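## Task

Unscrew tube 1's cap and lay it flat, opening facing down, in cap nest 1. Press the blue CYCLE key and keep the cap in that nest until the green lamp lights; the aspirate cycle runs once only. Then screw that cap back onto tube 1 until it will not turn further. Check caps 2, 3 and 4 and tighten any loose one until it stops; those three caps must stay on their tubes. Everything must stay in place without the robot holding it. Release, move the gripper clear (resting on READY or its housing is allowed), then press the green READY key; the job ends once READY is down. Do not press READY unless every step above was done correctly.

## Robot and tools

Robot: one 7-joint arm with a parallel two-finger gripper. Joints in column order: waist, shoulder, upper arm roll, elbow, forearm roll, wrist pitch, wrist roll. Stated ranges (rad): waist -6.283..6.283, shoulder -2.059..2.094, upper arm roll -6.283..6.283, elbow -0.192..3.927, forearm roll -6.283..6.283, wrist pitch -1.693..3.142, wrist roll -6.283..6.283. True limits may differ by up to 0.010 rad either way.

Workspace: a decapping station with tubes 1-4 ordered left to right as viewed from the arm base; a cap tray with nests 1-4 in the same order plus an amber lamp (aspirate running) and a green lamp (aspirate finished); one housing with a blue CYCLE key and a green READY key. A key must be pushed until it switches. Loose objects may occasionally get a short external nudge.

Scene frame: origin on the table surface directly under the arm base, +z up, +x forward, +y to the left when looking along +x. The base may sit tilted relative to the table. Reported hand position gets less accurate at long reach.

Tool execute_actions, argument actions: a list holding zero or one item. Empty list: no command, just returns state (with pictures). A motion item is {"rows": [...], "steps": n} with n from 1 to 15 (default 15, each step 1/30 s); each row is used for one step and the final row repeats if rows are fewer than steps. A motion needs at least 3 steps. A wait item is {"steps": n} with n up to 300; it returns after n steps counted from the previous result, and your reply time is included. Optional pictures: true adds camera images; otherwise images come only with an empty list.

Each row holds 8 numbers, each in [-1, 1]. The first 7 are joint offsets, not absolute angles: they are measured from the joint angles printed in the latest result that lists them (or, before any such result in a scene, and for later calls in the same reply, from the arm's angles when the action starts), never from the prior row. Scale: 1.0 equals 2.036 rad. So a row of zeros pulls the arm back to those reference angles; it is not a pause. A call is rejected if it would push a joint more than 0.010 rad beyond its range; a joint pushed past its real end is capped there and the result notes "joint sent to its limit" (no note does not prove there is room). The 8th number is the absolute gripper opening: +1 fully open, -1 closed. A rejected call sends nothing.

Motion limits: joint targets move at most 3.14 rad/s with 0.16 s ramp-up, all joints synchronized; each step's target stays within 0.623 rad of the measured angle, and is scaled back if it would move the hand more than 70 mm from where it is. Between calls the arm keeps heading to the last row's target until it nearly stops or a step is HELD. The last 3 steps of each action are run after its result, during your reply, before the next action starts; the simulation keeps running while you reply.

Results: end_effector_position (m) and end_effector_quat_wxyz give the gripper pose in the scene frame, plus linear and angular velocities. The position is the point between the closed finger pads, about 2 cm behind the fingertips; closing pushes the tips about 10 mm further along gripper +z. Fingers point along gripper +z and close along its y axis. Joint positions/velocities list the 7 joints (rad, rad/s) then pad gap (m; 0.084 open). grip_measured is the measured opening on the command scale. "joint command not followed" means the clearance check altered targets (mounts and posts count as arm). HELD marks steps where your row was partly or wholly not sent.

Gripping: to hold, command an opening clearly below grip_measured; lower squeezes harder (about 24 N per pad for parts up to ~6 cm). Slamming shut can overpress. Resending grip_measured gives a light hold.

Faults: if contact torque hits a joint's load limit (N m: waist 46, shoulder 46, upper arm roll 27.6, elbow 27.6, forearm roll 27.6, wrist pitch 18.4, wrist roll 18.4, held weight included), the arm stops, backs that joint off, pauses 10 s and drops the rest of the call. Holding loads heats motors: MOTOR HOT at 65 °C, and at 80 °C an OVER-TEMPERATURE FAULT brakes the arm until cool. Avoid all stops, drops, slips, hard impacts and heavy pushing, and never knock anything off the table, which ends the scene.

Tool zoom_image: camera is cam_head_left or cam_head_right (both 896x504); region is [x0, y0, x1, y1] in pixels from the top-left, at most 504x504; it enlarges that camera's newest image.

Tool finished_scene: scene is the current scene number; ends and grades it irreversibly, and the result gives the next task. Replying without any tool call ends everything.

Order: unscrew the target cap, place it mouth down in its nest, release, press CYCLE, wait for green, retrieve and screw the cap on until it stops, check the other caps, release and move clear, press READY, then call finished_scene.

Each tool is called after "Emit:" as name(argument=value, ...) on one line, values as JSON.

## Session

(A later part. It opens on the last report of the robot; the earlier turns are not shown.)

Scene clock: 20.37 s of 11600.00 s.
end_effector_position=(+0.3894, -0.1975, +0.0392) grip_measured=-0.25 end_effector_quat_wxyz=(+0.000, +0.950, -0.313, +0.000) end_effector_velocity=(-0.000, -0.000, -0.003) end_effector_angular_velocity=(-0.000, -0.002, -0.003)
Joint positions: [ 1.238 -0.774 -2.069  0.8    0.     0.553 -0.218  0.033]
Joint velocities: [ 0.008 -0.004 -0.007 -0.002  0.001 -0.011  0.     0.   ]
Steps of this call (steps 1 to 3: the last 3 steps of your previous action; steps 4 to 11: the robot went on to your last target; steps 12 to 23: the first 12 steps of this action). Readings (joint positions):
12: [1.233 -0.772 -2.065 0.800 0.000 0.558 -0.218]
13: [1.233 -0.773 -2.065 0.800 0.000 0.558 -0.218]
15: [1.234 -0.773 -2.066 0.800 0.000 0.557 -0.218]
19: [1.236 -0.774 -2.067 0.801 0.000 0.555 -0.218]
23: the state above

Emit:
execute_actions(actions=[{"rows": [[0,0,0,0,0,0,0,-0.6],[0,0,0,0,0,0,0,-0.4],[0,0,0,0,0,0,0,-0.28],[0,0,0,0,0,0,0,-0.2],[0,0,0,0,0,0,0,-0.1],[0,0,0,0,0,0,0,0.05],[0,0,0,0,0,0,0,0.05],[0,0,0,0,0,0,0,0.05],[-0.03,0.011,0.022,0.004,0,0.027,0,0.05],[-0.03,0.011,0.022,0.004,0,0.027,0,0.05],[-0.094,0.029,0.069,0.0155,0,0.086,0,0.05]], "steps": 15}])

Emit:
execute_actions(actions=[{"steps": 6}])

Emit:
execute_actions(actions=[{"rows": [[-0.06,0.01,0.15,0.04,0,0.06,0,0.05]], "steps": 15}], pictures=true)

Emit:
zoom_image(camera="cam_head_left", region=[460, 295, 525, 360])

Emit:
zoom_image(camera="cam_head_right", region=[450, 295, 515, 360])

Scene clock: 20.97 s of 11600.00 s.
end_effector_position=(+0.3884, -0.1936, +0.0469) grip_measured=+0.03 end_effector_quat_wxyz=(-0.004, +0.950, -0.312, -0.004) end_effector_velocity=(+0.015, -0.009, +0.225) end_effector_angular_velocity=(+0.003, -0.026, +0.003)
Joint positions: [ 1.206 -0.764 -2.043  0.799  0.     0.587 -0.218  0.046]
Joint velocities: [-0.695  0.224  0.51   0.116  0.001  0.631  0.     0.004]
Steps of this call (steps 1 to 3: the last 3 steps of your previous action; steps 4 to 6: the robot went on to your last target; steps 7 to 18: the first 12 steps of this action). Readings (joint positions):
7: [1.239 -0.775 -2.070 0.800 0.000 0.552 -0.218]
8: [1.239 -0.775 -2.070 0.800 0.000 0.553 -0.218]
10: [1.239 -0.775 -2.070 0.800 0.000 0.553 -0.218]
14: [1.241 -0.776 -2.069 0.794 0.000 0.555 -0.218]
18: the state above

Scene clock: 21.17 s of 11600.00 s.
end_effector_position=(+0.3905, -0.2002, +0.0947) grip_measured=+0.04 end_effector_quat_wxyz=(+0.002, +0.949, -0.314, +0.003) end_effector_velocity=(-0.017, +0.015, +0.072) end_effector_angular_velocity=(+0.033, +0.037, -0.003)
Joint positions: [ 1.069 -0.721 -1.947  0.832  0.     0.705 -0.218  0.046]
Joint velocities: [-0.264  0.074  0.194  0.02  -0.001  0.258  0.     0.   ]
Kept back: nothing.
Steps of this call (steps 1 to 3: the last 3 steps of your previous action; steps 4 to 6: the robot went on to your last target). Readings (joint positions):
1: [1.179 -0.756 -2.023 0.804 0.000 0.611 -0.218]
2: [1.149 -0.746 -2.001 0.811 0.000 0.638 -0.218]
4: [1.096 -0.730 -1.965 0.826 0.000 0.681 -0.218]
6: the state above

Scene clock: 21.57 s of 11600.00 s.
end_effector_position=(+0.4644, -0.1454, +0.1487) grip_measured=+0.04 end_effector_quat_wxyz=(+0.003, +0.975, -0.220, +0.025) end_effector_velocity=(+0.067, +0.066, +0.059) end_effector_angular_velocity=(-0.025, -0.031, +0.203)
Joint positions: [ 0.958 -0.702 -1.667  0.906  0.001  0.816 -0.218  0.046]
Joint velocities: [-0.122  0.016  0.296  0.078 -0.002  0.121  0.001 -0.   ]
Steps of this call (steps 1 to 12: the first 12 steps of this action). Readings (joint positions):
1: [1.061 -0.719 -1.941 0.832 0.000 0.712 -0.218]
2: [1.055 -0.718 -1.933 0.832 0.000 0.720 -0.218]
4: [1.035 -0.716 -1.888 0.842 0.000 0.740 -0.218]
8: [0.989 -0.707 -1.751 0.882 0.000 0.786 -0.218]
12: the state above

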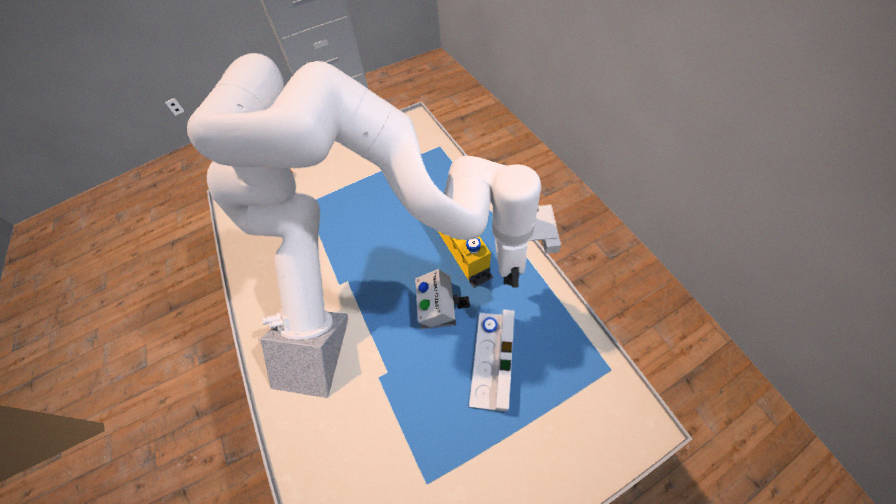

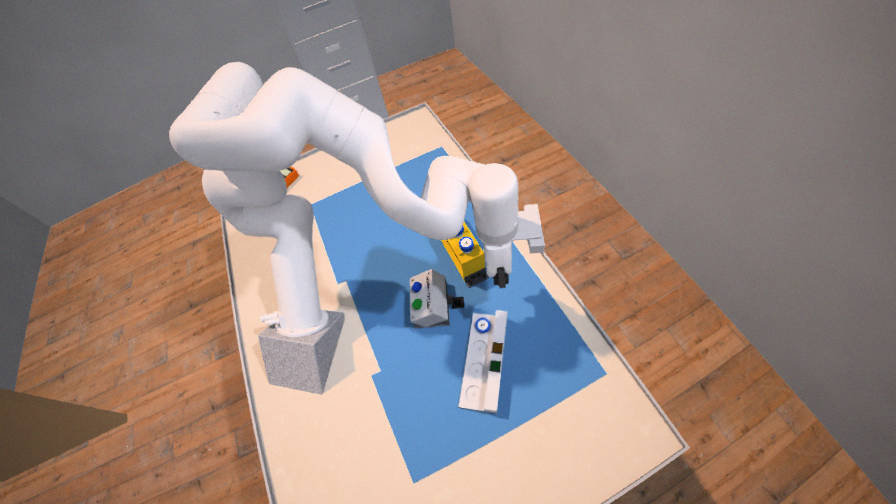

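Region (460, 295, 525, 360) of cam_head_left's 896x504 image, scaled by 7.754, with more detail than that image has.

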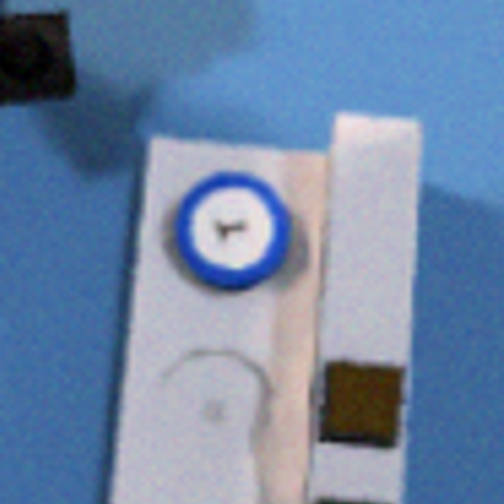

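Region (450, 295, 515, 360) of cam_head_right's 896x504 image, scaled by 7.754, with more detail than that image has.

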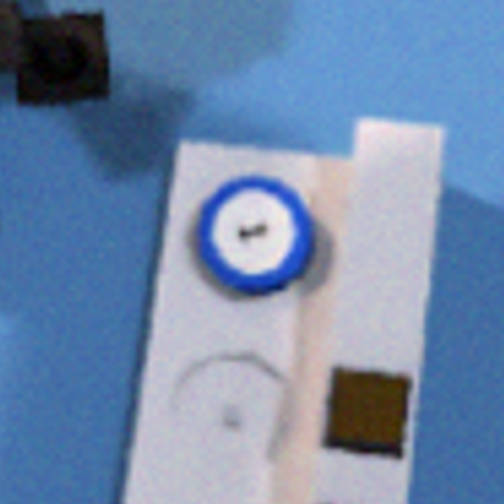

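Emit:
execute_actions(actions=[{"rows": [[0.0432,-0.0063,-0.128,-0.0365,0,-0.0429,0,-0.3],[0.0432,-0.0063,-0.128,-0.0365,0,-0.0429,0,-0.6],[0.0432,-0.0063,-0.128,-0.0365,0,-0.0429,0,-1],[0.0432,-0.0063,-0.128,-0.0365,0,-0.0429,0,-1],[0.0432,-0.0063,-0.128,-0.0365,0,-0.0429,0,-1],[0.0432,-0.0063,-0.128,-0.0365,0,-0.0429,0,-1],[0.0432,-0.0063,-0.128,-0.0365,0,-0.0429,0,-1],[0.0432,-0.0063,-0.128,-0.0365,0,-0.0429,0,-1],[0.0432,-0.0063,-0.128,-0.0365,0,-0.0429,0,-1],[0.0432,-0.0063,-0.128,-0.0365,0,-0.0429,0,-1],[0.0432,-0.0063,-0.128,-0.0365,0,-0.0429,0,-1],[0.0432,-0.0063,-0.128,-0.0365,0,-0.0429,0,-1],[0.1166,-0.0281,-0.1824,-0.0503,0,-0.1105,0,-1]], "steps": 15}])

Emit:
execute_actions(actions=[{"steps": 18}])

Emit:
execute_actions(actions=[{"rows": [[0.0032,-0.0012,-0.0023,-0.0003,0,-0.0028,0,-1],[0.0048,-0.0017,-0.0034,-0.0004,0,-0.0041,0,-1],[0.0056,-0.002,-0.004,-0.0005,0,-0.0048,0,-1],[0.0064,-0.0023,-0.0046,-0.0005,0,-0.0055,0,-1],[0.0072,-0.0026,-0.0051,-0.0006,0,-0.0062,0,-1],[0.008,-0.0029,-0.0057,-0.0007,0,-0.0069,0,-1],[0.0088,-0.0032,-0.0063,-0.0007,0,-0.0076,0,-1],[0.0095,-0.0035,-0.0068,-0.0008,0,-0.0083,0,-1],[0.0103,-0.0038,-0.0074,-0.0008,0,-0.009,0,-1],[0.0111,-0.0041,-0.008,-0.0009,0,-0.0097,0,-1]], "steps": 15}])

Emit:
execute_actions(actions=[{"steps": 4}])

Emit:
execute_actions(actions=[{"rows": [[-0.008,0.0029,0.0057,0.0007,0,0.0069,0,-1]], "steps": 8}])

Scene clock: 22.53 s of 11600.00 s.
end_effector_position=(+0.3961, -0.1929, +0.1046) grip_measured=-1.00 end_effector_quat_wxyz=(-0.001, +0.952, -0.305, +0.002) end_effector_velocity=(-0.083, -0.048, -0.053) end_effector_angular_velocity=(+0.008, +0.051, -0.200)
Joint positions: [ 1.036 -0.714 -1.903  0.838  0.     0.739 -0.218  0.   ]
Joint velocities: [ 0.111 -0.011 -0.285 -0.078  0.001 -0.111  0.001  0.   ]
Steps of this call (steps 1 to 3: the last 3 steps of your previous action; steps 4 to 17: the robot went on to your last target; steps 18 to 29: the first 12 steps of this action). Readings (joint positions):
18: [0.947 -0.701 -1.642 0.913 0.000 0.827 -0.218]
19: [0.949 -0.701 -1.646 0.912 0.000 0.825 -0.218]
21: [0.964 -0.702 -1.684 0.903 0.001 0.809 -0.218]
25: [1.008 -0.710 -1.821 0.862 0.000 0.767 -0.218]
29: the state above

Scene clock: 23.13 s of 11600.00 s.
end_effector_position=(+0.3896, -0.1976, +0.0527) grip_measured=-1.00 end_effector_quat_wxyz=(+0.000, +0.950, -0.313, +0.001) end_effector_velocity=(-0.002, +0.002, -0.004) end_effector_angular_velocity=(+0.004, +0.004, -0.001)
Joint positions: [ 1.195 -0.759 -2.038  0.805  0.001  0.591 -0.218  0.   ]
Joint velocities: [ 0.009 -0.003 -0.007 -0.005 -0.001 -0.006  0.001  0.   ]
Kept back: nothing.
Steps of this call (steps 1 to 3: the last 3 steps of your previous action; steps 4 to 18: the robot went on to your last target). Readings (joint positions):
1: [1.039 -0.714 -1.911 0.836 0.000 0.735 -0.218]
2: [1.047 -0.716 -1.919 0.835 0.000 0.727 -0.218]
4: [1.089 -0.727 -1.956 0.829 0.001 0.685 -0.218]
8: [1.173 -0.753 -2.017 0.805 0.000 0.616 -0.218]
18: the state above

Scene clock: 23.53 s of 11600.00 s.
end_effector_position=(+0.3897, -0.1976, +0.0468) grip_measured=-1.00 end_effector_quat_wxyz=(+0.000, +0.950, -0.313, +0.001) end_effector_velocity=(-0.000, +0.000, -0.012) end_effector_angular_velocity=(+0.002, -0.000, -0.000)
Joint positions: [ 1.214 -0.766 -2.051  0.803  0.001  0.575 -0.218  0.   ]
Joint velocities: [ 0.037 -0.014 -0.027 -0.004  0.001 -0.032 -0.001  0.   ]
Steps of this call (steps 1 to 12: the first 12 steps of this action). Readings (joint positions):
1: [1.195 -0.759 -2.038 0.804 0.001 0.591 -0.218]
2: [1.196 -0.759 -2.039 0.804 0.001 0.590 -0.218]
4: [1.200 -0.760 -2.041 0.804 0.001 0.587 -0.218]
8: [1.207 -0.763 -2.046 0.803 0.001 0.581 -0.218]
12: the state above

Scene clock: 23.67 s of 11600.00 s.
end_effector_position=(+0.3897, -0.1976, +0.0460) grip_measured=-1.00 end_effector_quat_wxyz=(+0.000, +0.950, -0.313, +0.001) end_effector_velocity=(+0.001, -0.001, -0.002) end_effector_angular_velocity=(-0.002, -0.002, -0.002)
Joint positions: [ 1.216 -0.767 -2.053  0.803  0.001  0.572 -0.218  0.   ]
Joint velocities: [ 0.009 -0.003 -0.007  0.001  0.001 -0.01  -0.     0.   ]
Kept back: nothing.
Steps of this call (steps 1 to 3: the last 3 steps of your previous action; step 4: the robot went on to your last target). Readings (joint positions):
1: [1.215 -0.766 -2.052 0.803 0.001 0.574 -0.218]
2: [1.215 -0.766 -2.052 0.803 0.001 0.573 -0.218]
4: the state above

Scene clock: 23.83 s of 11600.00 s.
end_effector_position=(+0.3898, -0.1978, +0.0493) grip_measured=-1.00 end_effector_quat_wxyz=(+0.000, +0.950, -0.313, +0.001) end_effector_velocity=(+0.002, -0.008, +0.025) end_effector_angular_velocity=(-0.018, -0.010, -0.005)
Joint positions: [ 1.206 -0.763 -2.046  0.804  0.001  0.581 -0.218  0.   ]
Joint velocities: [-0.066  0.025  0.041  0.017 -0.001  0.049 -0.     0.   ]
Steps of this call (steps 1 to 5: the first 5 steps of this action). Readings (joint positions):
1: [1.216 -0.767 -2.053 0.803 0.001 0.572 -0.218]
2: [1.215 -0.766 -2.052 0.803 0.001 0.574 -0.218]
4: [1.208 -0.764 -2.047 0.803 0.001 0.579 -0.218]
5: the state above

Emit:
execute_actions(actions=[{"rows": [[-0.1233,0.0334,0.0923,0.0324,0,0.1228,0.15,-1],[-0.1233,0.0334,0.0923,0.0324,0,0.1228,0.15,-1],[-0.1233,0.0334,0.0923,0.0324,0,0.1228,0.15,-1],[-0.1233,0.0334,0.0923,0.0324,0,0.1228,0.15,-1],[-0.1233,0.0334,0.0923,0.0324,0,0.1228,0.15,-1],[-0.1233,0.0334,0.0923,0.0324,0,0.1228,0.15,-1],[-0.1233,0.0334,0.0923,0.0324,0,0.1228,0.15,-1],[-0.1233,0.0334,0.0923,0.0324,0,0.1228,0.15,-1],[-0.1233,0.0334,0.0923,0.0324,0,0.1228,0.15,-1],[-0.1233,0.0334,0.0923,0.0324,0,0.1228,0.15,-1],[-0.3782,0.0418,0.3102,-0.1116,0,0.1386,0.42,-1]], "steps": 15}])

Emit:
execute_actions(actions=[{"steps": 9}])

Scene clock: 25.00 s of 11600.00 s.
end_effector_position=(+0.3900, -0.1984, +0.1309) grip_measured=-1.00 end_effector_quat_wxyz=(-0.000, +0.894, -0.448, +0.002) end_effector_velocity=(-0.036, +0.091, +0.039) end_effector_angular_velocity=(+0.114, +0.035, -0.504)
Joint positions: [ 0.963 -0.698 -1.865  0.864  0.001  0.815  0.074  0.   ]
Joint velocities: [-0.44   0.039  0.399 -0.188 -0.001  0.203  0.565  0.   ]
Steps of this call (steps 1 to 3: the last 3 steps of your previous action; steps 4 to 15: the robot went on to your last target; steps 16 to 23: nothing new was sent; steps 24 to 35: the first 12 steps of this action). Readings (joint positions):
24: [1.200 -0.761 -2.041 0.804 0.001 0.587 -0.218]
25: [1.196 -0.760 -2.038 0.805 0.001 0.592 -0.211]
27: [1.158 -0.751 -2.008 0.811 0.000 0.633 -0.162]
31: [1.023 -0.712 -1.910 0.856 0.001 0.760 -0.000]
35: the state above

Scene clock: 25.30 s of 11600.00 s.
end_effector_position=(+0.3504, -0.1316, +0.1491) grip_measured=-1.00 end_effector_quat_wxyz=(-0.006, +0.778, -0.628, +0.000) end_effector_velocity=(-0.121, +0.142, +0.010) end_effector_angular_velocity=(-0.054, +0.097, -1.044)
Joint positions: [ 0.527 -0.681 -1.493  0.626  0.001  0.857  0.536  0.   ]
Joint velocities: [-1.046  0.041  0.892 -0.586  0.001  0.082  1.1    0.   ]
Kept back: nothing.
Steps of this call (steps 1 to 3: the last 3 steps of your previous action; steps 4 to 9: the robot went on to your last target). Readings (joint positions):
1: [0.943 -0.697 -1.847 0.854 0.000 0.821 0.099]
2: [0.910 -0.695 -1.818 0.837 0.000 0.826 0.136]
4: [0.802 -0.691 -1.726 0.777 0.001 0.835 0.250]
8: [0.568 -0.683 -1.528 0.649 0.001 0.853 0.494]
9: the state above

Emit:
execute_actions(actions=[{"rows": [[-0.238,-0.0538,0.2056,-0.1489,0,0.0182,0.3335,-1],[-0.238,-0.0538,0.2056,-0.1489,0,0.0182,0.3335,-1],[-0.238,-0.0538,0.2056,-0.1489,0,0.0182,0.3335,-1],[-0.238,-0.0538,0.2056,-0.1489,0,0.0182,0.3335,-1],[-0.238,-0.0538,0.2056,-0.1489,0,0.0182,0.3335,-1],[-0.238,-0.0538,0.2056,-0.1489,0,0.0182,0.3335,-1],[-0.238,-0.0538,0.2056,-0.1489,0,0.0182,0.3335,-1],[-0.238,-0.0538,0.2056,-0.1489,0,0.0182,0.3335,-1],[-0.238,-0.0538,0.2056,-0.1489,0,0.0182,0.3335,-1],[-0.238,-0.0538,0.2056,-0.1489,0,0.0182,0.3335,-1],[-0.238,-0.0538,0.2056,-0.1489,0,0.0182,0.3335,-1],[-0.238,-0.0538,0.2056,-0.1784,0,-0.0113,0.3335,-1]], "steps": 15}])

Emit:
execute_actions(actions=[{"steps": 12}], pictures=true)

Emit:
zoom_image(camera="cam_head_left", region=[380, 220, 490, 340])

Scene clock: 25.93 s of 11600.00 s.
end_effector_position=(+0.3018, -0.0592, +0.1397) grip_measured=-1.00 end_effector_quat_wxyz=(+0.003, -0.573, +0.820, +0.003) end_effector_velocity=(-0.058, +0.063, -0.027) end_effector_angular_velocity=(-0.080, +0.014, -0.684)
Joint positions: [ 0.084 -0.779 -1.111  0.347  0.001  0.89   1.151  0.   ]
Joint velocities: [-0.486 -0.133  0.418 -0.34   0.    -0.025  0.729  0.   ]
Steps of this call (steps 1 to 7: the robot went on to your last target; steps 8 to 19: the first 12 steps of this action). Readings (joint positions):
8: [0.441 -0.678 -1.419 0.580 0.001 0.863 0.632]
9: [0.436 -0.679 -1.414 0.577 0.000 0.863 0.640]
11: [0.401 -0.689 -1.384 0.555 0.000 0.866 0.692]
15: [0.220 -0.741 -1.227 0.437 0.001 0.880 0.956]
19: the state above

Scene clock: 26.33 s of 11600.00 s.
end_effector_position=(+0.2907, -0.0480, +0.1207) grip_measured=-1.00 end_effector_quat_wxyz=(+0.000, -0.548, +0.836, -0.000) end_effector_velocity=(-0.002, +0.002, -0.004) end_effector_angular_velocity=(-0.003, -0.001, -0.008)
Joint positions: [ 0.044 -0.79  -1.075  0.265  0.001  0.835  1.214  0.   ]
Joint velocities: [-0.008 -0.003  0.007 -0.019 -0.    -0.015  0.009  0.   ]
Kept back: nothing.
Steps of this call (steps 1 to 3: the last 3 steps of your previous action; steps 4 to 12: the robot went on to your last target). Readings (joint positions):
1: [0.071 -0.783 -1.100 0.335 0.001 0.886 1.171]
2: [0.062 -0.785 -1.092 0.322 0.001 0.875 1.185]
4: [0.053 -0.788 -1.083 0.292 0.001 0.856 1.201]
8: [0.046 -0.789 -1.077 0.269 0.001 0.839 1.212]
12: the state above

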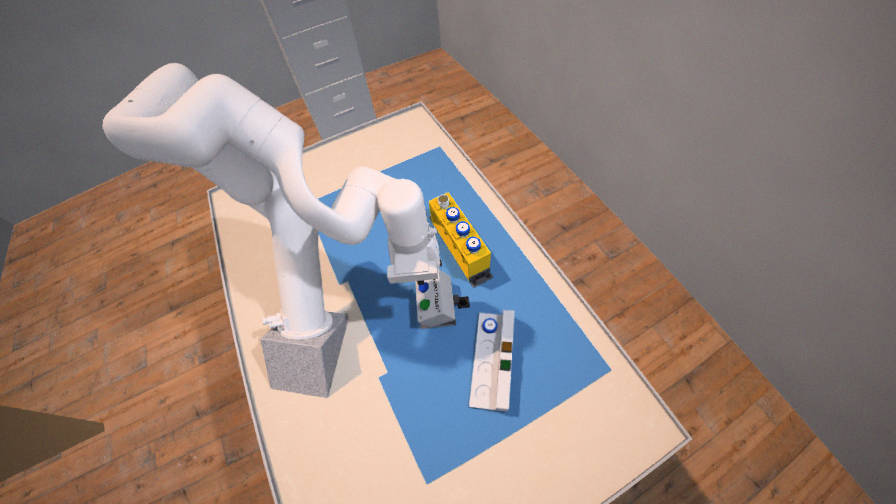

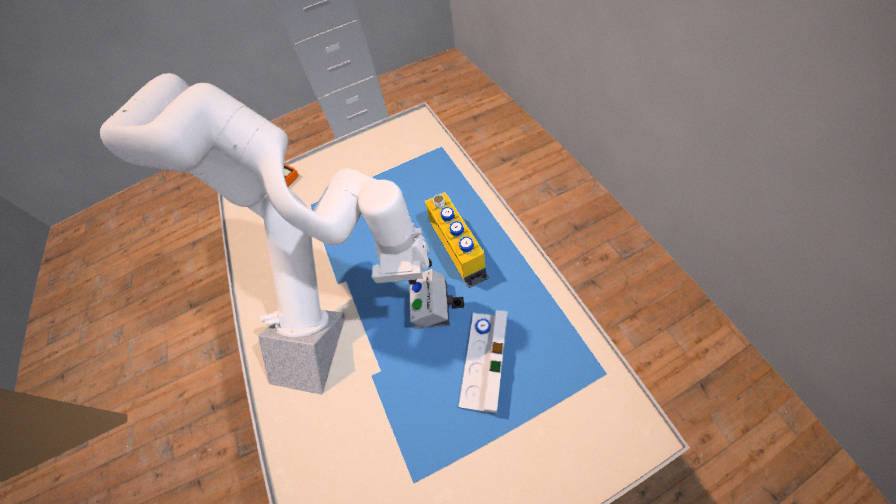

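Region (380, 220, 490, 340) of cam_head_left's 896x504 image, scaled by 4.200, with more detail than that image has; it fills the left 462 columns of this view, and the rest is white.

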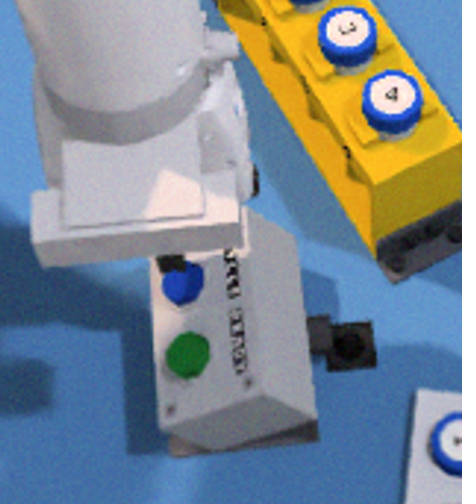

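Emit:
execute_actions(actions=[{"rows": [[0.02,0.007,-0.0147,-0.0076,0,-0.023,0,-1],[0.035,0.0118,-0.025,-0.013,0,-0.04,0,-1],[0.0435,0.0147,-0.0314,-0.0162,0,-0.05,0,-1],[0.0435,0.0147,-0.0314,-0.0162,0,-0.05,0,-1],[0.0435,0.0147,-0.0314,-0.0162,0,-0.05,0,-1],[0.0452,0.0153,-0.0327,-0.0168,0,-0.0519,0,-1],[0.047,0.0159,-0.0339,-0.0175,0,-0.0539,0,-1],[0.0487,0.0165,-0.0352,-0.0181,0,-0.0559,0,-1],[0.0505,0.0171,-0.0365,-0.0188,0,-0.0579,0,-1],[0.0522,0.0176,-0.0377,-0.0194,0,-0.0599,0,-1],[0.054,0.0182,-0.039,-0.0201,0,-0.0618,0,-1],[0.0557,0.0188,-0.0402,-0.0207,0,-0.0638,0,-1],[0.058,0.0196,-0.0419,-0.0216,0,-0.0665,0,-1]], "steps": 15}])

Emit:
execute_actions(actions=[{"steps": 8}], pictures=true)

Scene clock: 26.97 s of 11600.00 s.
end_effector_position=(+0.2909, -0.0479, +0.0959) grip_measured=-1.00 end_effector_quat_wxyz=(+0.001, -0.548, +0.836, +0.000) end_effector_velocity=(+0.006, -0.005, -0.024) end_effector_angular_velocity=(-0.015, -0.022, -0.003)
Joint positions: [ 0.14  -0.758 -1.145  0.23   0.001  0.725  1.214  0.   ]
Joint velocities: [ 0.126  0.037 -0.094 -0.028  0.003 -0.149 -0.     0.   ]
Steps of this call (steps 1 to 7: the robot went on to your last target; steps 8 to 19: the first 12 steps of this action). Readings (joint positions):
8: [0.043 -0.790 -1.075 0.263 0.001 0.833 1.215]
9: [0.047 -0.789 -1.078 0.262 0.001 0.828 1.215]
11: [0.071 -0.781 -1.095 0.255 0.001 0.801 1.215]
15: [0.119 -0.765 -1.129 0.236 0.001 0.750 1.214]
19: the state above

Scene clock: 27.23 s of 11600.00 s.
end_effector_position=(+0.2911, -0.0485, +0.0915) grip_measured=-1.00 end_effector_quat_wxyz=(+0.001, -0.548, +0.836, -0.001) end_effector_velocity=(-0.002, +0.001, -0.006) end_effector_angular_velocity=(-0.000, +0.005, +0.001)
Joint positions: [ 0.16  -0.751 -1.159  0.224  0.     0.701  1.214  0.   ]
Joint velocities: [ 0.018  0.008 -0.013 -0.011 -0.002 -0.022 -0.     0.   ]
Kept back: nothing.
Steps of this call (steps 1 to 3: the last 3 steps of your previous action; steps 4 to 8: the robot went on to your last target). Readings (joint positions):
1: [0.144 -0.757 -1.148 0.229 0.001 0.720 1.214]
2: [0.148 -0.755 -1.151 0.228 0.001 0.715 1.214]
4: [0.154 -0.753 -1.155 0.226 0.001 0.707 1.214]
8: the state above

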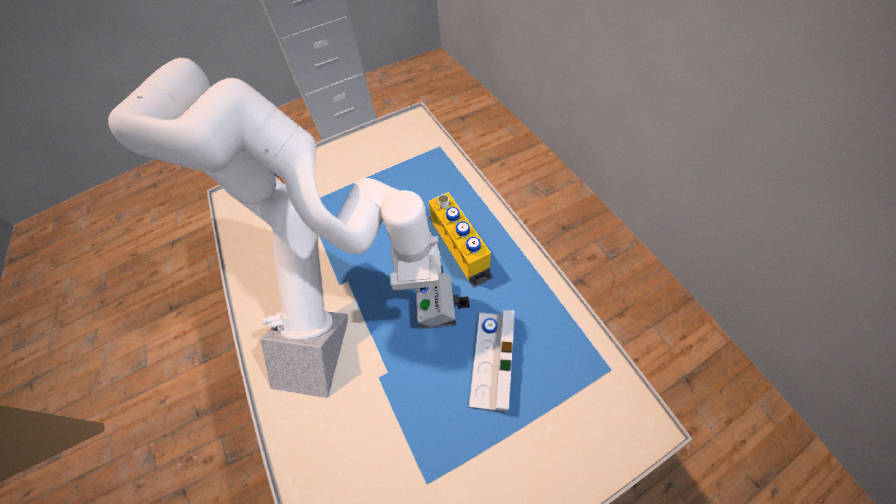

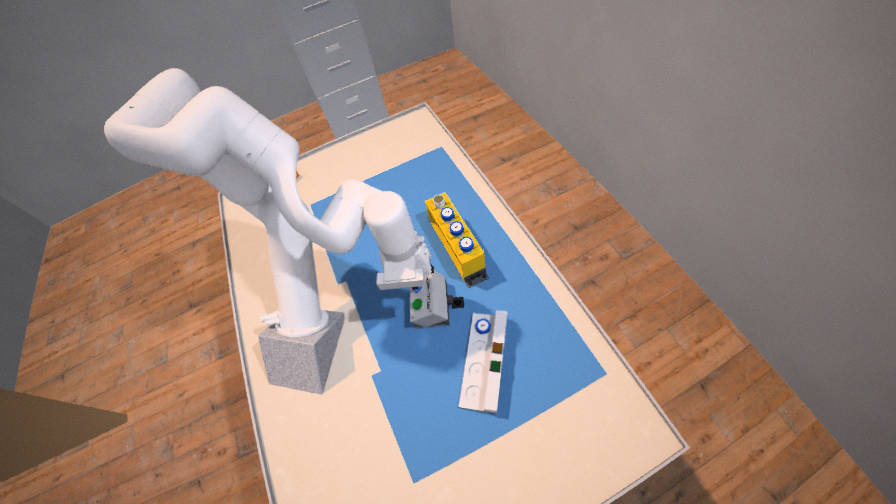

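Emit:
execute_actions(actions=[{"rows": [[0.002,0.0007,-0.0014,-0.0012,0,-0.0022,0,-1],[0.003,0.001,-0.0021,-0.0014,0,-0.0035,0,-1],[0.004,0.0013,-0.0028,-0.0017,0,-0.0048,0,-1],[0.005,0.0017,-0.0036,-0.002,0,-0.006,0,-1],[0.006,0.002,-0.0043,-0.0023,0,-0.0073,0,-1]], "steps": 13}], pictures=true)

Scene clock: 27.67 s of 11600.00 s.
end_effector_position=(+0.2913, -0.0487, +0.0897) grip_measured=-1.00 end_effector_quat_wxyz=(+0.001, -0.548, +0.837, -0.002) end_effector_velocity=(+0.001, -0.001, -0.002) end_effector_angular_velocity=(+0.001, -0.005, -0.004)
Joint positions: [ 0.169 -0.749 -1.167  0.222  0.001  0.691  1.214  0.   ]
Joint velocities: [ 0.011  0.002 -0.012 -0.001  0.002 -0.012 -0.     0.   ]
Steps of this call (steps 1 to 3: the robot went on to your last target; steps 4 to 13: the first 10 steps of this action). Readings (joint positions):
4: [0.161 -0.751 -1.160 0.223 0.000 0.699 1.214]
5: [0.162 -0.750 -1.161 0.223 0.000 0.699 1.214]
7: [0.163 -0.750 -1.162 0.222 0.000 0.696 1.214]
11: [0.168 -0.749 -1.166 0.222 0.001 0.691 1.214]
13: the state above

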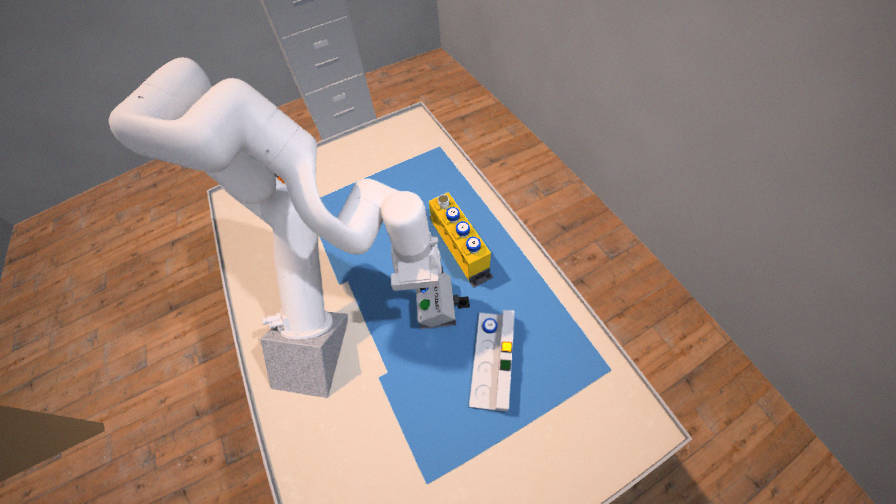

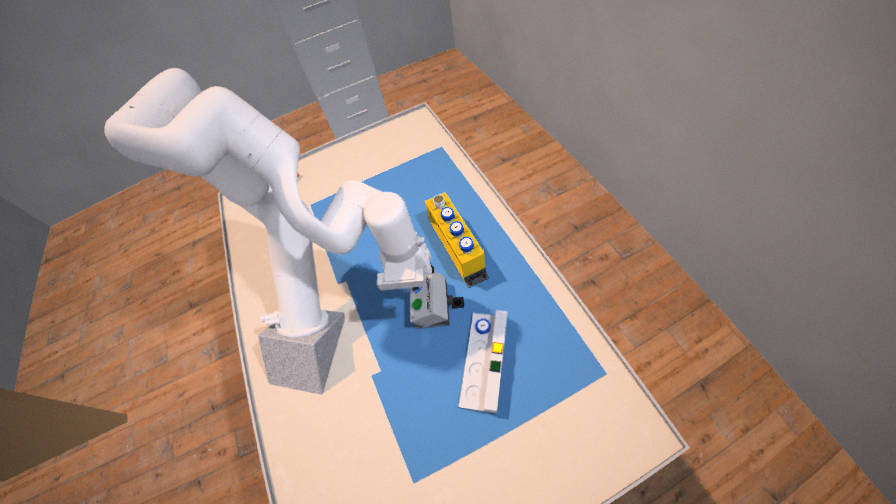

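Emit:
execute_actions(actions=[{"rows": [[-0.02,-0.007,0.015,0.007,0,0.023,0,-1],[-0.04,-0.014,0.03,0.014,0,0.047,0,-1],[-0.0621,-0.0204,0.0455,0.02,0,0.0702,0,-1],[-0.0621,-0.0204,0.0455,0.02,0,0.0702,0,-1],[-0.0621,-0.0204,0.0455,0.02,0,0.0702,0,-1],[-0.0621,-0.0204,0.0455,0.02,0,0.0702,0,-1],[-0.0621,-0.0204,0.0455,0.09,0,0.14,0,-0.6],[-0.0621,-0.0204,0.0455,0.09,0,0.14,0,-0.2],[-0.0621,-0.0204,0.0455,0.09,0,0.14,0,0.25]], "steps": 15}])

Scene clock: 28.33 s of 11600.00 s.
end_effector_position=(+0.3012, -0.0581, +0.1470) grip_measured=-0.21 end_effector_quat_wxyz=(-0.000, -0.549, +0.836, +0.000) end_effector_velocity=(+0.102, -0.100, +0.256) end_effector_angular_velocity=(-0.130, -0.147, -0.009)
Joint positions: [ 0.051 -0.787 -1.079  0.353  0.001  0.917  1.214  0.035]
Joint velocities: [-0.093 -0.038  0.053  0.707 -0.001  0.587  0.     0.184]
Steps of this call (steps 1 to 3: the last 3 steps of your previous action; steps 4 to 8: the robot went on to your last target; steps 9 to 20: the first 12 steps of this action). Readings (joint positions):
9: [0.171 -0.748 -1.168 0.221 0.001 0.688 1.214]
10: [0.167 -0.749 -1.165 0.222 0.000 0.692 1.214]
12: [0.142 -0.756 -1.145 0.226 0.000 0.721 1.214]
16: [0.073 -0.780 -1.095 0.254 0.001 0.807 1.214]
20: the state above

Emit:
execute_actions(actions=[{"rows": [[0.2133,-0.0403,0.1086,0.1188,0,0.0078,0.0864,0.25]], "steps": 15}])

Emit:
execute_actions(actions=[{"steps": 12}])

Scene clock: 29.33 s of 11600.00 s.
end_effector_position=(+0.3989, +0.0097, +0.1686) grip_measured=+0.24 end_effector_quat_wxyz=(-0.011, -0.651, +0.759, -0.003) end_effector_velocity=(+0.244, +0.282, +0.005) end_effector_angular_velocity=(+0.051, -0.030, +0.737)
Joint positions: [ 0.331 -0.842 -0.933  0.529  0.001  0.948  1.329  0.054]
Joint velocities: [ 0.822 -0.148  0.401  0.352 -0.    -0.078  0.326 -0.   ]
Steps of this call (steps 1 to 3: the last 3 steps of your previous action; steps 4 to 18: the robot went on to your last target; steps 19 to 30: the first 12 steps of this action). Readings (joint positions):
19: [0.043 -0.790 -1.074 0.405 0.001 0.975 1.215]
20: [0.048 -0.791 -1.073 0.407 0.000 0.975 1.217]
22: [0.091 -0.799 -1.054 0.425 0.000 0.971 1.235]
26: [0.218 -0.821 -0.988 0.481 0.001 0.959 1.284]
30: the state above

Scene clock: 29.73 s of 11600.00 s.
end_effector_position=(+0.4393, +0.0679, +0.1702) grip_measured=+0.24 end_effector_quat_wxyz=(-0.000, +0.700, -0.714, -0.000) end_effector_velocity=(+0.008, +0.012, +0.001) end_effector_angular_velocity=(+0.006, -0.006, +0.024)
Joint positions: [ 0.481 -0.869 -0.861  0.593  0.001  0.934  1.389  0.054]
Joint velocities: [ 0.03  -0.006  0.013  0.015 -0.001 -0.003  0.014 -0.   ]
Kept back: nothing.
Steps of this call (steps 1 to 3: the last 3 steps of your previous action; steps 4 to 12: the robot went on to your last target). Readings (joint positions):
1: [0.358 -0.846 -0.920 0.540 0.001 0.945 1.339]
2: [0.385 -0.851 -0.907 0.552 0.001 0.943 1.350]
4: [0.432 -0.860 -0.883 0.572 0.001 0.938 1.368]
8: [0.472 -0.867 -0.864 0.589 0.001 0.935 1.385]
12: the state above

Emit:
execute_actions(actions=[{"rows": [[0.002,0,0.0015,0.001,0,0,-0.19,0.1],[0.002,0,0.0015,0.001,0,0,-0.19,0.0],[0.002,0,0.0015,0.001,0,0,-0.19,0.0],[0.013,0.0066,-0.0055,-0.008,0,-0.019,-0.19,0.0],[0.013,0.0066,-0.0055,-0.008,0,-0.019,-0.19,0.0],[0.023,0.013,-0.0125,-0.017,0,-0.039,-0.19,0.0],[0.023,0.013,-0.0125,-0.017,0,-0.039,-0.19,0.0],[0.034,0.0198,-0.0194,-0.0253,0,-0.0579,-0.19,0.0]], "steps": 15}])

Emit:
execute_actions(actions=[{"steps": 9}])

Emit:
execute_actions(actions=[{"rows": [[0,0,0,0,0,0,0,-0.08],[0,0,0,0,0,0,0,-0.13],[0,0,0,0,0,0,0,-0.18],[0,0,0,0,0,0,0,-0.22],[0,0,0,0,0,0,0,-0.27],[0,0,0,0,0,0,0,-0.35],[0,0,0,0,0,0,0,-0.5],[0,0,0,0,0,0,0,-0.65],[0,0,0,0,0,0,0,-0.8],[0,0,0,0,0,0,0,-0.9]], "steps": 11}])

Emit:
execute_actions(actions=[{"rows": [[0,0,0,0,0,0,0.25,-0.9]], "steps": 9}])

Emit:
execute_actions(actions=[{"steps": 3}])

Emit:
execute_actions(actions=[{"steps": 1}])

Scene clock: 30.47 s of 11600.00 s.
end_effector_position=(+0.4395, +0.0702, +0.1435) grip_measured=-0.01 end_effector_quat_wxyz=(+0.001, +0.818, -0.575, -0.002) end_effector_velocity=(-0.026, +0.010, -0.120) end_effector_angular_velocity=(+0.003, +0.076, +0.321)
Joint positions: [ 0.534 -0.838 -0.889  0.553  0.001  0.847  1.029  0.044]
Joint velocities: [ 0.201  0.131 -0.113 -0.194 -0.    -0.318 -0.302 -0.   ]
Steps of this call (steps 1 to 10: the robot went on to your last target; steps 11 to 22: the first 12 steps of this action). Readings (joint positions):
11: [0.485 -0.869 -0.858 0.595 0.001 0.933 1.389]
12: [0.485 -0.869 -0.858 0.595 0.001 0.933 1.383]
14: [0.485 -0.869 -0.858 0.595 0.001 0.933 1.333]
18: [0.494 -0.864 -0.865 0.589 0.001 0.914 1.123]
22: the state above

Scene clock: 30.77 s of 11600.00 s.
end_effector_position=(+0.4408, +0.0699, +0.1368) grip_measured=-0.01 end_effector_quat_wxyz=(-0.000, +0.826, -0.564, +0.000) end_effector_velocity=(-0.001, +0.000, -0.005) end_effector_angular_velocity=(-0.000, +0.002, +0.012)
Joint positions: [ 0.549 -0.829 -0.9    0.543  0.001  0.817  1.003  0.044]
Joint velocities: [ 0.007  0.004 -0.004 -0.009 -0.    -0.013 -0.012  0.   ]
Kept back: nothing.
Steps of this call (steps 1 to 3: the last 3 steps of your previous action; steps 4 to 9: the robot went on to your last target). Readings (joint positions):
1: [0.539 -0.835 -0.892 0.548 0.001 0.838 1.021]
2: [0.543 -0.833 -0.895 0.545 0.001 0.832 1.015]
4: [0.547 -0.830 -0.898 0.544 0.001 0.823 1.008]
8: [0.549 -0.829 -0.900 0.543 0.001 0.818 1.004]
9: the state above

Scene clock: 31.03 s of 11600.00 s.
end_effector_position=(+0.4402, +0.0696, +0.1366) grip_measured=-0.25 end_effector_quat_wxyz=(-0.000, +0.825, -0.565, -0.000) end_effector_velocity=(+0.001, +0.000, -0.000) end_effector_angular_velocity=(-0.003, -0.001, +0.002)
Joint positions: [ 0.549 -0.829 -0.9    0.542  0.     0.818  1.003  0.033]
Joint velocities: [ 0.     0.001  0.003  0.    -0.001 -0.003  0.001  0.   ]
Steps of this call (steps 1 to 8: the first 8 steps of this action). Readings (joint positions):
1: [0.550 -0.829 -0.900 0.543 0.001 0.817 1.003]
2: [0.550 -0.829 -0.900 0.542 0.001 0.817 1.003]
4: [0.550 -0.829 -0.900 0.543 0.001 0.817 1.003]
8: the state above

Scene clock: 31.33 s of 11600.00 s.
end_effector_position=(+0.4404, +0.0697, +0.1367) grip_measured=-0.25 end_effector_quat_wxyz=(-0.000, +0.774, -0.633, -0.000) end_effector_velocity=(-0.001, -0.001, -0.000) end_effector_angular_velocity=(-0.000, +0.003, -2.049)
Joint positions: [ 0.549 -0.829 -0.9    0.542  0.     0.818  1.175  0.033]
Joint velocities: [-0.001 -0.    -0.002 -0.001 -0.001  0.003  2.047  0.   ]
Steps of this call (steps 1 to 3: the last 3 steps of your previous action; steps 4 to 9: the first 6 steps of this action, its rows measured from where the robot was after step 3). Readings (joint positions):
3: [0.549 -0.829 -0.900 0.542 0.000 0.818 1.003]
4: [0.549 -0.829 -0.900 0.542 0.000 0.818 1.004]
5: [0.549 -0.829 -0.900 0.542 0.000 0.818 1.011]
7: [0.549 -0.829 -0.900 0.542 0.000 0.818 1.061]
9: the state above

Scene clock: 31.43 s of 11600.00 s.
end_effector_position=(+0.4403, +0.0694, +0.1365) grip_measured=-0.25 end_effector_quat_wxyz=(+0.000, +0.709, -0.705, -0.000) end_effector_velocity=(-0.000, +0.001, -0.002) end_effector_angular_velocity=(-0.001, +0.002, -1.547)
Joint positions: [ 0.549 -0.829 -0.901  0.542 -0.     0.818  1.368  0.033]
Joint velocities: [ 0.003  0.002  0.002 -0.003  0.    -0.003  1.55  -0.003]
Kept back: nothing.
Steps of this call (steps 1 to 3: the last 3 steps of your previous action). Readings (joint positions):
1: [0.549 -0.829 -0.900 0.542 0.000 0.818 1.245]
2: [0.549 -0.829 -0.901 0.542 -0.000 0.818 1.311]
3: the state above

Scene clock: 31.47 s of 11600.00 s.
end_effector_position=(+0.4403, +0.0696, +0.1365) grip_measured=-0.25 end_effector_quat_wxyz=(+0.000, +0.693, -0.721, -0.000) end_effector_velocity=(+0.000, +0.007, -0.001) end_effector_angular_velocity=(+0.007, +0.003, -1.124)
Joint positions: [ 0.549 -0.829 -0.9    0.542 -0.     0.818  1.413  0.033]
Joint velocities: [ 0.005 -0.002  0.013 -0.001  0.01   0.002  1.134 -0.003]
Kept back: nothing.
Steps of this call (step 1: the robot went on to your last target). Readings (joint positions):
1: the state above

Emit:
execute_actions(actions=[{"rows": [[0,0,0,0,0,0,0.049,-0.5],[0,0,0,0,0,0,0.049,-0.25],[0,0,0,0,0,0,0.049,0.0],[0,0,0,0,0,0,0.049,0.25],[0,0,0,0,0,0,-0.01,0.25],[0,0,0,0,0,0,-0.01,0.25],[0.004,0.009,-0.025,0.0067,0,-0.0008,-0.035,0.25],[0.004,0.009,-0.025,0.0067,0,-0.0008,-0.035,0.25],[0.0085,0.018,-0.051,0.0134,0,-0.0017,-0.06,0.25],[0.0085,0.018,-0.051,0.0134,0,-0.0017,-0.06,0.25],[0.0127,0.0269,-0.0761,0.0201,0,-0.0025,-0.08,0.25]], "steps": 15}])

Emit:
execute_actions(actions=[{"steps": 13}])

Emit:
execute_actions(actions=[{"rows": [[0,0,0,0,0,0,-0.19,0.05],[0,0,0,0,0,0,-0.19,-0.05],[0,0,0,0,0,0,-0.19,-0.08],[0,0,0,0,0,0,-0.19,-0.08],[0,0,0,0,0,0,-0.19,-0.08],[0,0,0,0,0,0,-0.19,-0.08],[0,0,0,0,0,0,-0.19,-0.08],[0,0,0,0,0,0,-0.19,-0.08],[0,0,0,0,0,0,-0.19,-0.1],[0,0,0,0,0,0,-0.19,-0.13],[0,0,0,0,0,0,-0.19,-0.17],[0,0,0,0,0,0,-0.19,-0.21],[0,0,0,0,0,0,-0.19,-0.26],[0,0,0,0,0,0,-0.19,-0.35],[0,0,0,0,0,0,-0.19,-0.5]], "steps": 15}])

Emit:
execute_actions(actions=[{"rows": [[0,0,0,0,0,0,0,-0.65],[0,0,0,0,0,0,0,-0.8],[0,0,0,0,0,0,0,-0.9],[0,0,0,0,0,0,0.3,-0.9]], "steps": 12}])

Emit:
execute_actions(actions=[{"steps": 3}])

Emit:
execute_actions(actions=[{"steps": 1}])

Scene clock: 32.30 s of 11600.00 s.
end_effector_position=(+0.4411, +0.0503, +0.1362) grip_measured=+0.24 end_effector_quat_wxyz=(-0.001, +0.695, -0.719, -0.001) end_effector_velocity=(-0.003, -0.229, -0.003) end_effector_angular_velocity=(+0.011, -0.000, +0.175)
Joint positions: [ 0.559 -0.808 -0.96   0.558  0.     0.815  1.354  0.054]
Joint velocities: [ 0.106  0.237 -0.687  0.174 -0.001 -0.022 -0.805  0.002]
Steps of this call (steps 1 to 13: the robot went on to your last target; steps 14 to 25: the first 12 steps of this action). Readings (joint positions):
14: [0.549 -0.829 -0.900 0.542 0.000 0.818 1.511]
15: [0.549 -0.829 -0.900 0.542 0.000 0.818 1.512]
17: [0.549 -0.829 -0.900 0.542 0.000 0.818 1.513]
21: [0.549 -0.829 -0.901 0.544 0.000 0.817 1.467]
25: the state above

Scene clock: 32.73 s of 11600.00 s.
end_effector_position=(+0.4393, +0.0184, +0.1358) grip_measured=+0.24 end_effector_quat_wxyz=(+0.000, +0.701, -0.713, -0.000) end_effector_velocity=(-0.000, -0.004, +0.000) end_effector_angular_velocity=(+0.001, -0.001, -0.000)
Joint positions: [ 0.575 -0.774 -1.054  0.582  0.     0.813  1.252  0.054]
Joint velocities: [ 0.002  0.004 -0.012  0.003  0.001 -0.001 -0.012 -0.   ]
Kept back: nothing.
Steps of this call (steps 1 to 3: the last 3 steps of your previous action; steps 4 to 13: the robot went on to your last target). Readings (joint positions):
1: [0.563 -0.800 -0.983 0.564 0.000 0.815 1.329]
2: [0.566 -0.793 -1.004 0.570 0.000 0.814 1.307]
4: [0.570 -0.783 -1.032 0.577 0.000 0.813 1.278]
8: [0.574 -0.776 -1.049 0.581 0.000 0.813 1.257]
13: the state above

Scene clock: 33.13 s of 11600.00 s.
end_effector_position=(+0.4393, +0.0184, +0.1358) grip_measured=-0.17 end_effector_quat_wxyz=(+0.000, +0.817, -0.576, -0.000) end_effector_velocity=(-0.000, -0.001, -0.000) end_effector_angular_velocity=(+0.001, -0.001, +0.295)
Joint positions: [ 0.575 -0.774 -1.054  0.582  0.     0.813  0.891  0.037]
Joint velocities: [ 0.    -0.    -0.002 -0.     0.001 -0.001 -0.298 -0.045]
Steps of this call (steps 1 to 12: the first 12 steps of this action). Readings (joint positions):
1: [0.575 -0.774 -1.054 0.583 0.000 0.813 1.251]
2: [0.575 -0.774 -1.054 0.583 0.000 0.813 1.244]
4: [0.575 -0.774 -1.055 0.583 0.000 0.813 1.193]
8: [0.575 -0.774 -1.054 0.582 0.000 0.813 0.985]
12: the state above

Scene clock: 33.53 s of 11600.00 s.
end_effector_position=(+0.4391, +0.0183, +0.1358) grip_measured=-0.25 end_effector_quat_wxyz=(+0.000, +0.769, -0.639, -0.001) end_effector_velocity=(+0.001, +0.000, -0.000) end_effector_angular_velocity=(-0.003, -0.003, -2.205)
Joint positions: [ 0.575 -0.775 -1.054  0.582 -0.     0.813  1.05   0.033]
Joint velocities: [ 0.003  0.001 -0.     0.001  0.002 -0.005  2.205 -0.   ]
Steps of this call (steps 1 to 3: the last 3 steps of your previous action; steps 4 to 12: the first 9 steps of this action, its rows measured from where the robot was after step 3). Readings (joint positions):
3: [0.574 -0.775 -1.054 0.582 -0.000 0.814 0.874]
4: [0.574 -0.775 -1.054 0.582 -0.000 0.813 0.871]
5: [0.574 -0.775 -1.054 0.582 -0.000 0.814 0.871]
7: [0.574 -0.775 -1.054 0.582 -0.000 0.814 0.872]
11: [0.574 -0.775 -1.054 0.582 -0.000 0.813 0.982]
12: the state above

Scene clock: 33.63 s of 11600.00 s.
end_effector_position=(+0.4393, +0.0184, +0.1358) grip_measured=-0.25 end_effector_quat_wxyz=(+0.000, +0.692, -0.722, -0.000) end_effector_velocity=(+0.002, +0.002, +0.001) end_effector_angular_velocity=(-0.001, -0.003, -1.995)
Joint positions: [ 0.575 -0.775 -1.054  0.582 -0.     0.813  1.277  0.033]
Joint velocities: [ 0.002 -0.002  0.004  0.002  0.002 -0.002  1.999 -0.003]
Kept back: nothing.
Steps of this call (steps 1 to 3: the last 3 steps of your previous action). Readings (joint positions):
1: [0.575 -0.775 -1.054 0.582 -0.000 0.813 1.127]
2: [0.575 -0.775 -1.054 0.582 -0.000 0.813 1.205]
3: the state above

Scene clock: 33.67 s of 11600.00 s.
end_effector_position=(+0.4393, +0.0185, +0.1359) grip_measured=-0.25 end_effector_quat_wxyz=(-0.000, -0.670, +0.742, +0.000) end_effector_velocity=(+0.002, +0.002, +0.001) end_effector_angular_velocity=(+0.001, -0.004, -1.612)
Joint positions: [ 0.575 -0.775 -1.053  0.582 -0.     0.813  1.338  0.033]
Joint velocities: [ 0.002 -0.002  0.002  0.003  0.003 -0.001  1.614 -0.004]
Kept back: nothing.
Steps of this call (step 1: the robot went on to your last target). Readings (joint positions):
1: the state above

Emit:
execute_actions(actions=[])

Scene clock: 34.30 s of 11600.00 s.
end_effector_position=(+0.4393, +0.0184, +0.1360) grip_measured=-0.26 end_effector_quat_wxyz=(-0.000, -0.614, +0.790, +0.000) end_effector_velocity=(+0.000, -0.000, +0.000) end_effector_angular_velocity=(-0.002, +0.000, -0.000)
Joint positions: [ 0.575 -0.775 -1.054  0.583  0.     0.813  1.484  0.033]
Joint velocities: [-0.     0.     0.     0.    -0.002 -0.     0.002 -0.   ]
Kept back: nothing.
Steps of this call (steps 1 to 19: the robot went on to your last target). Readings (joint positions):
1: [0.575 -0.775 -1.053 0.583 -0.000 0.813 1.384]
2: [0.575 -0.775 -1.053 0.583 0.000 0.813 1.416]
4: [0.575 -0.775 -1.054 0.583 0.000 0.813 1.452]
8: [0.575 -0.775 -1.054 0.583 0.000 0.813 1.477]
19: the state above

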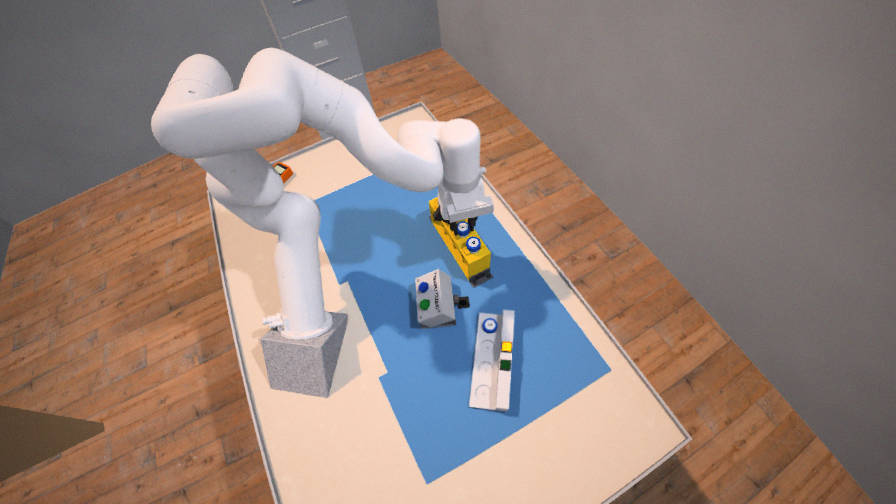

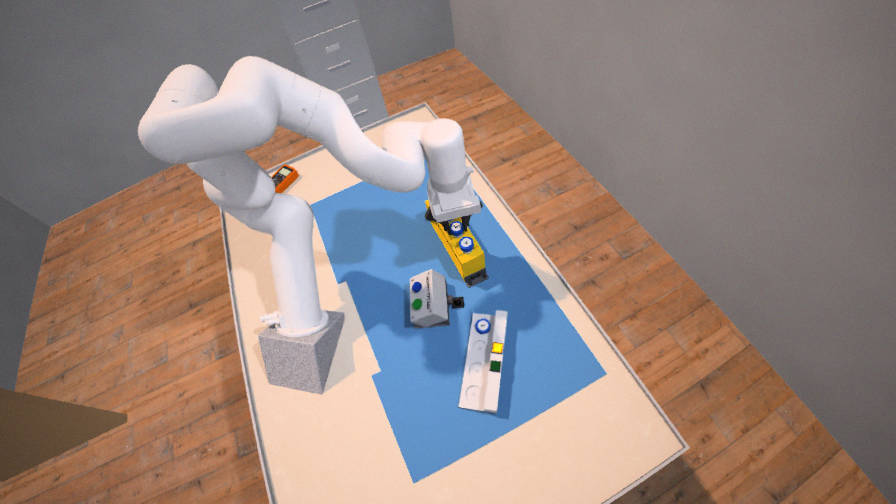

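Emit:
execute_actions(actions=[{"rows":[[0,0,0,0,0,0,0,-0.5],[0,0,0,0,0,0,0,-0.25],[0,0,0,0,0,0,0,0],[0,0,0,0,0,0,0,0.25],[0,0,0,0,0,0,0,0.25],[0,0,0,0,0,0,-0.04,0.25],[0,0,0,0,0,0,-0.08,0.25],[0,0,0,0,0,0,-0.115,0.25]],"steps":13}])

Scene clock: 34.70 s of 11600.00 s.
end_effector_position=(+0.4385, +0.0180, +0.1357) grip_measured=+0.23 end_effector_quat_wxyz=(-0.001, -0.646, +0.764, +0.001) end_effector_velocity=(+0.006, +0.002, +0.003) end_effector_angular_velocity=(-0.002, -0.013, +1.072)
Joint positions: [ 0.574 -0.774 -1.055  0.582 -0.     0.814  1.4    0.054]
Joint velocities: [ 0.003 -0.001  0.008  0.008  0.    -0.007 -1.061  0.007]
Steps of this call (steps 1 to 2: the robot went on to your last target; steps 3 to 12: the first 10 steps of this action). Readings (joint positions):
3: [0.575 -0.775 -1.054 0.583 0.000 0.813 1.484]
4: [0.575 -0.775 -1.054 0.583 0.000 0.813 1.484]
6: [0.574 -0.775 -1.054 0.582 -0.000 0.814 1.485]
10: [0.574 -0.774 -1.056 0.581 -0.000 0.815 1.462]
12: the state above

Emit:
execute_actions(actions=[{"rows":[[0,0,0,0,0,0,-0.074,0.25],[0,0,0,0,0,0,-0.074,0.25],[0.004,0.003,-0.011,0.004,0,0,-0.082,0.25],[0.008,0.0064,-0.022,0.0078,0,0,-0.09,0.25],[0.013,0.0096,-0.033,0.0118,0,0,-0.098,0.25],[0.0175,0.0127,-0.044,0.016,0,0,-0.106,0.25],[0.022,0.0158,-0.055,0.020,0,-0.001,-0.114,0.25],[0.027,0.0188,-0.066,0.0243,0,-0.001,-0.122,0.25],[0.032,0.0218,-0.078,0.0286,0,-0.001,-0.13,0.25],[0.0367,0.0248,-0.089,0.0329,0,-0.001,-0.1375,0.25]],"steps":15}])

Emit:
execute_actions(actions=[{"steps":8}], pictures=true)

Scene clock: 35.27 s of 11600.00 s.
end_effector_position=(+0.4392, -0.0178, +0.1358) grip_measured=+0.24 end_effector_quat_wxyz=(-0.001, +0.701, -0.713, -0.001) end_effector_velocity=(-0.004, -0.164, +0.004) end_effector_angular_velocity=(-0.014, -0.012, -0.022)
Joint positions: [ 0.625 -0.739 -1.181  0.628 -0.     0.813  1.16   0.054]
Joint velocities: [ 0.224  0.148 -0.555  0.205 -0.001 -0.008 -0.374 -0.   ]
Steps of this call (steps 1 to 3: the last 3 steps of your previous action; steps 4 to 5: the robot went on to your last target; steps 6 to 17: the first 12 steps of this action). Readings (joint positions):
6: [0.574 -0.775 -1.054 0.582 0.000 0.813 1.270]
7: [0.574 -0.775 -1.054 0.582 0.000 0.813 1.264]
9: [0.576 -0.774 -1.057 0.583 -0.000 0.814 1.254]
13: [0.593 -0.760 -1.103 0.599 -0.000 0.814 1.215]
17: the state above

Scene clock: 35.53 s of 11600.00 s.
end_effector_position=(+0.4386, -0.0328, +0.1359) grip_measured=+0.24 end_effector_quat_wxyz=(+0.000, +0.701, -0.713, -0.001) end_effector_velocity=(-0.001, -0.009, -0.000) end_effector_angular_velocity=(-0.002, +0.002, +0.005)
Joint positions: [ 0.647 -0.725 -1.232  0.647 -0.     0.812  1.123  0.054]
Joint velocities: [ 0.015  0.009 -0.031  0.012 -0.001  0.    -0.025 -0.   ]
Kept back: nothing.
Steps of this call (steps 1 to 3: the last 3 steps of your previous action; steps 4 to 8: the robot went on to your last target). Readings (joint positions):
1: [0.632 -0.735 -1.197 0.634 -0.000 0.812 1.149]
2: [0.636 -0.731 -1.210 0.639 -0.000 0.812 1.141]
4: [0.643 -0.728 -1.224 0.644 -0.000 0.812 1.130]
8: the state above

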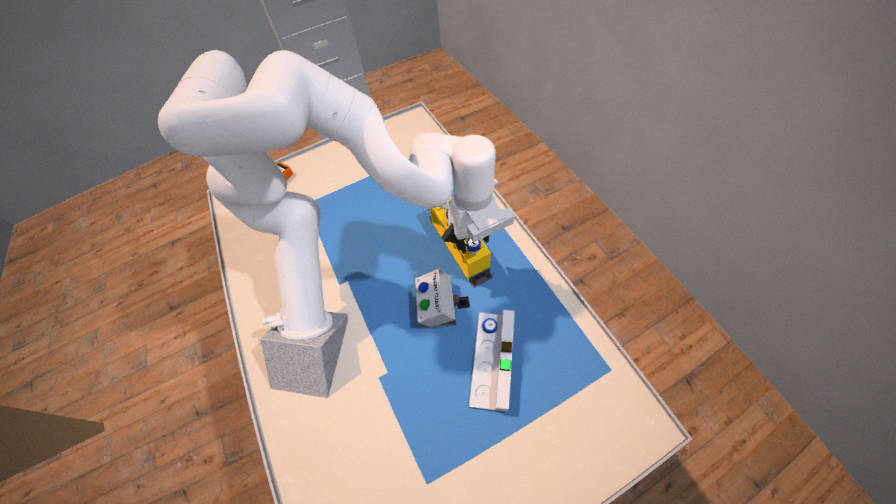

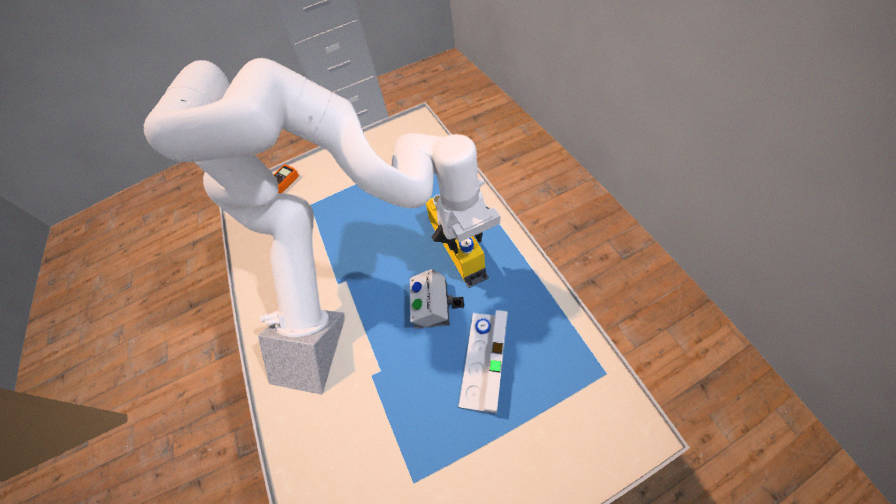

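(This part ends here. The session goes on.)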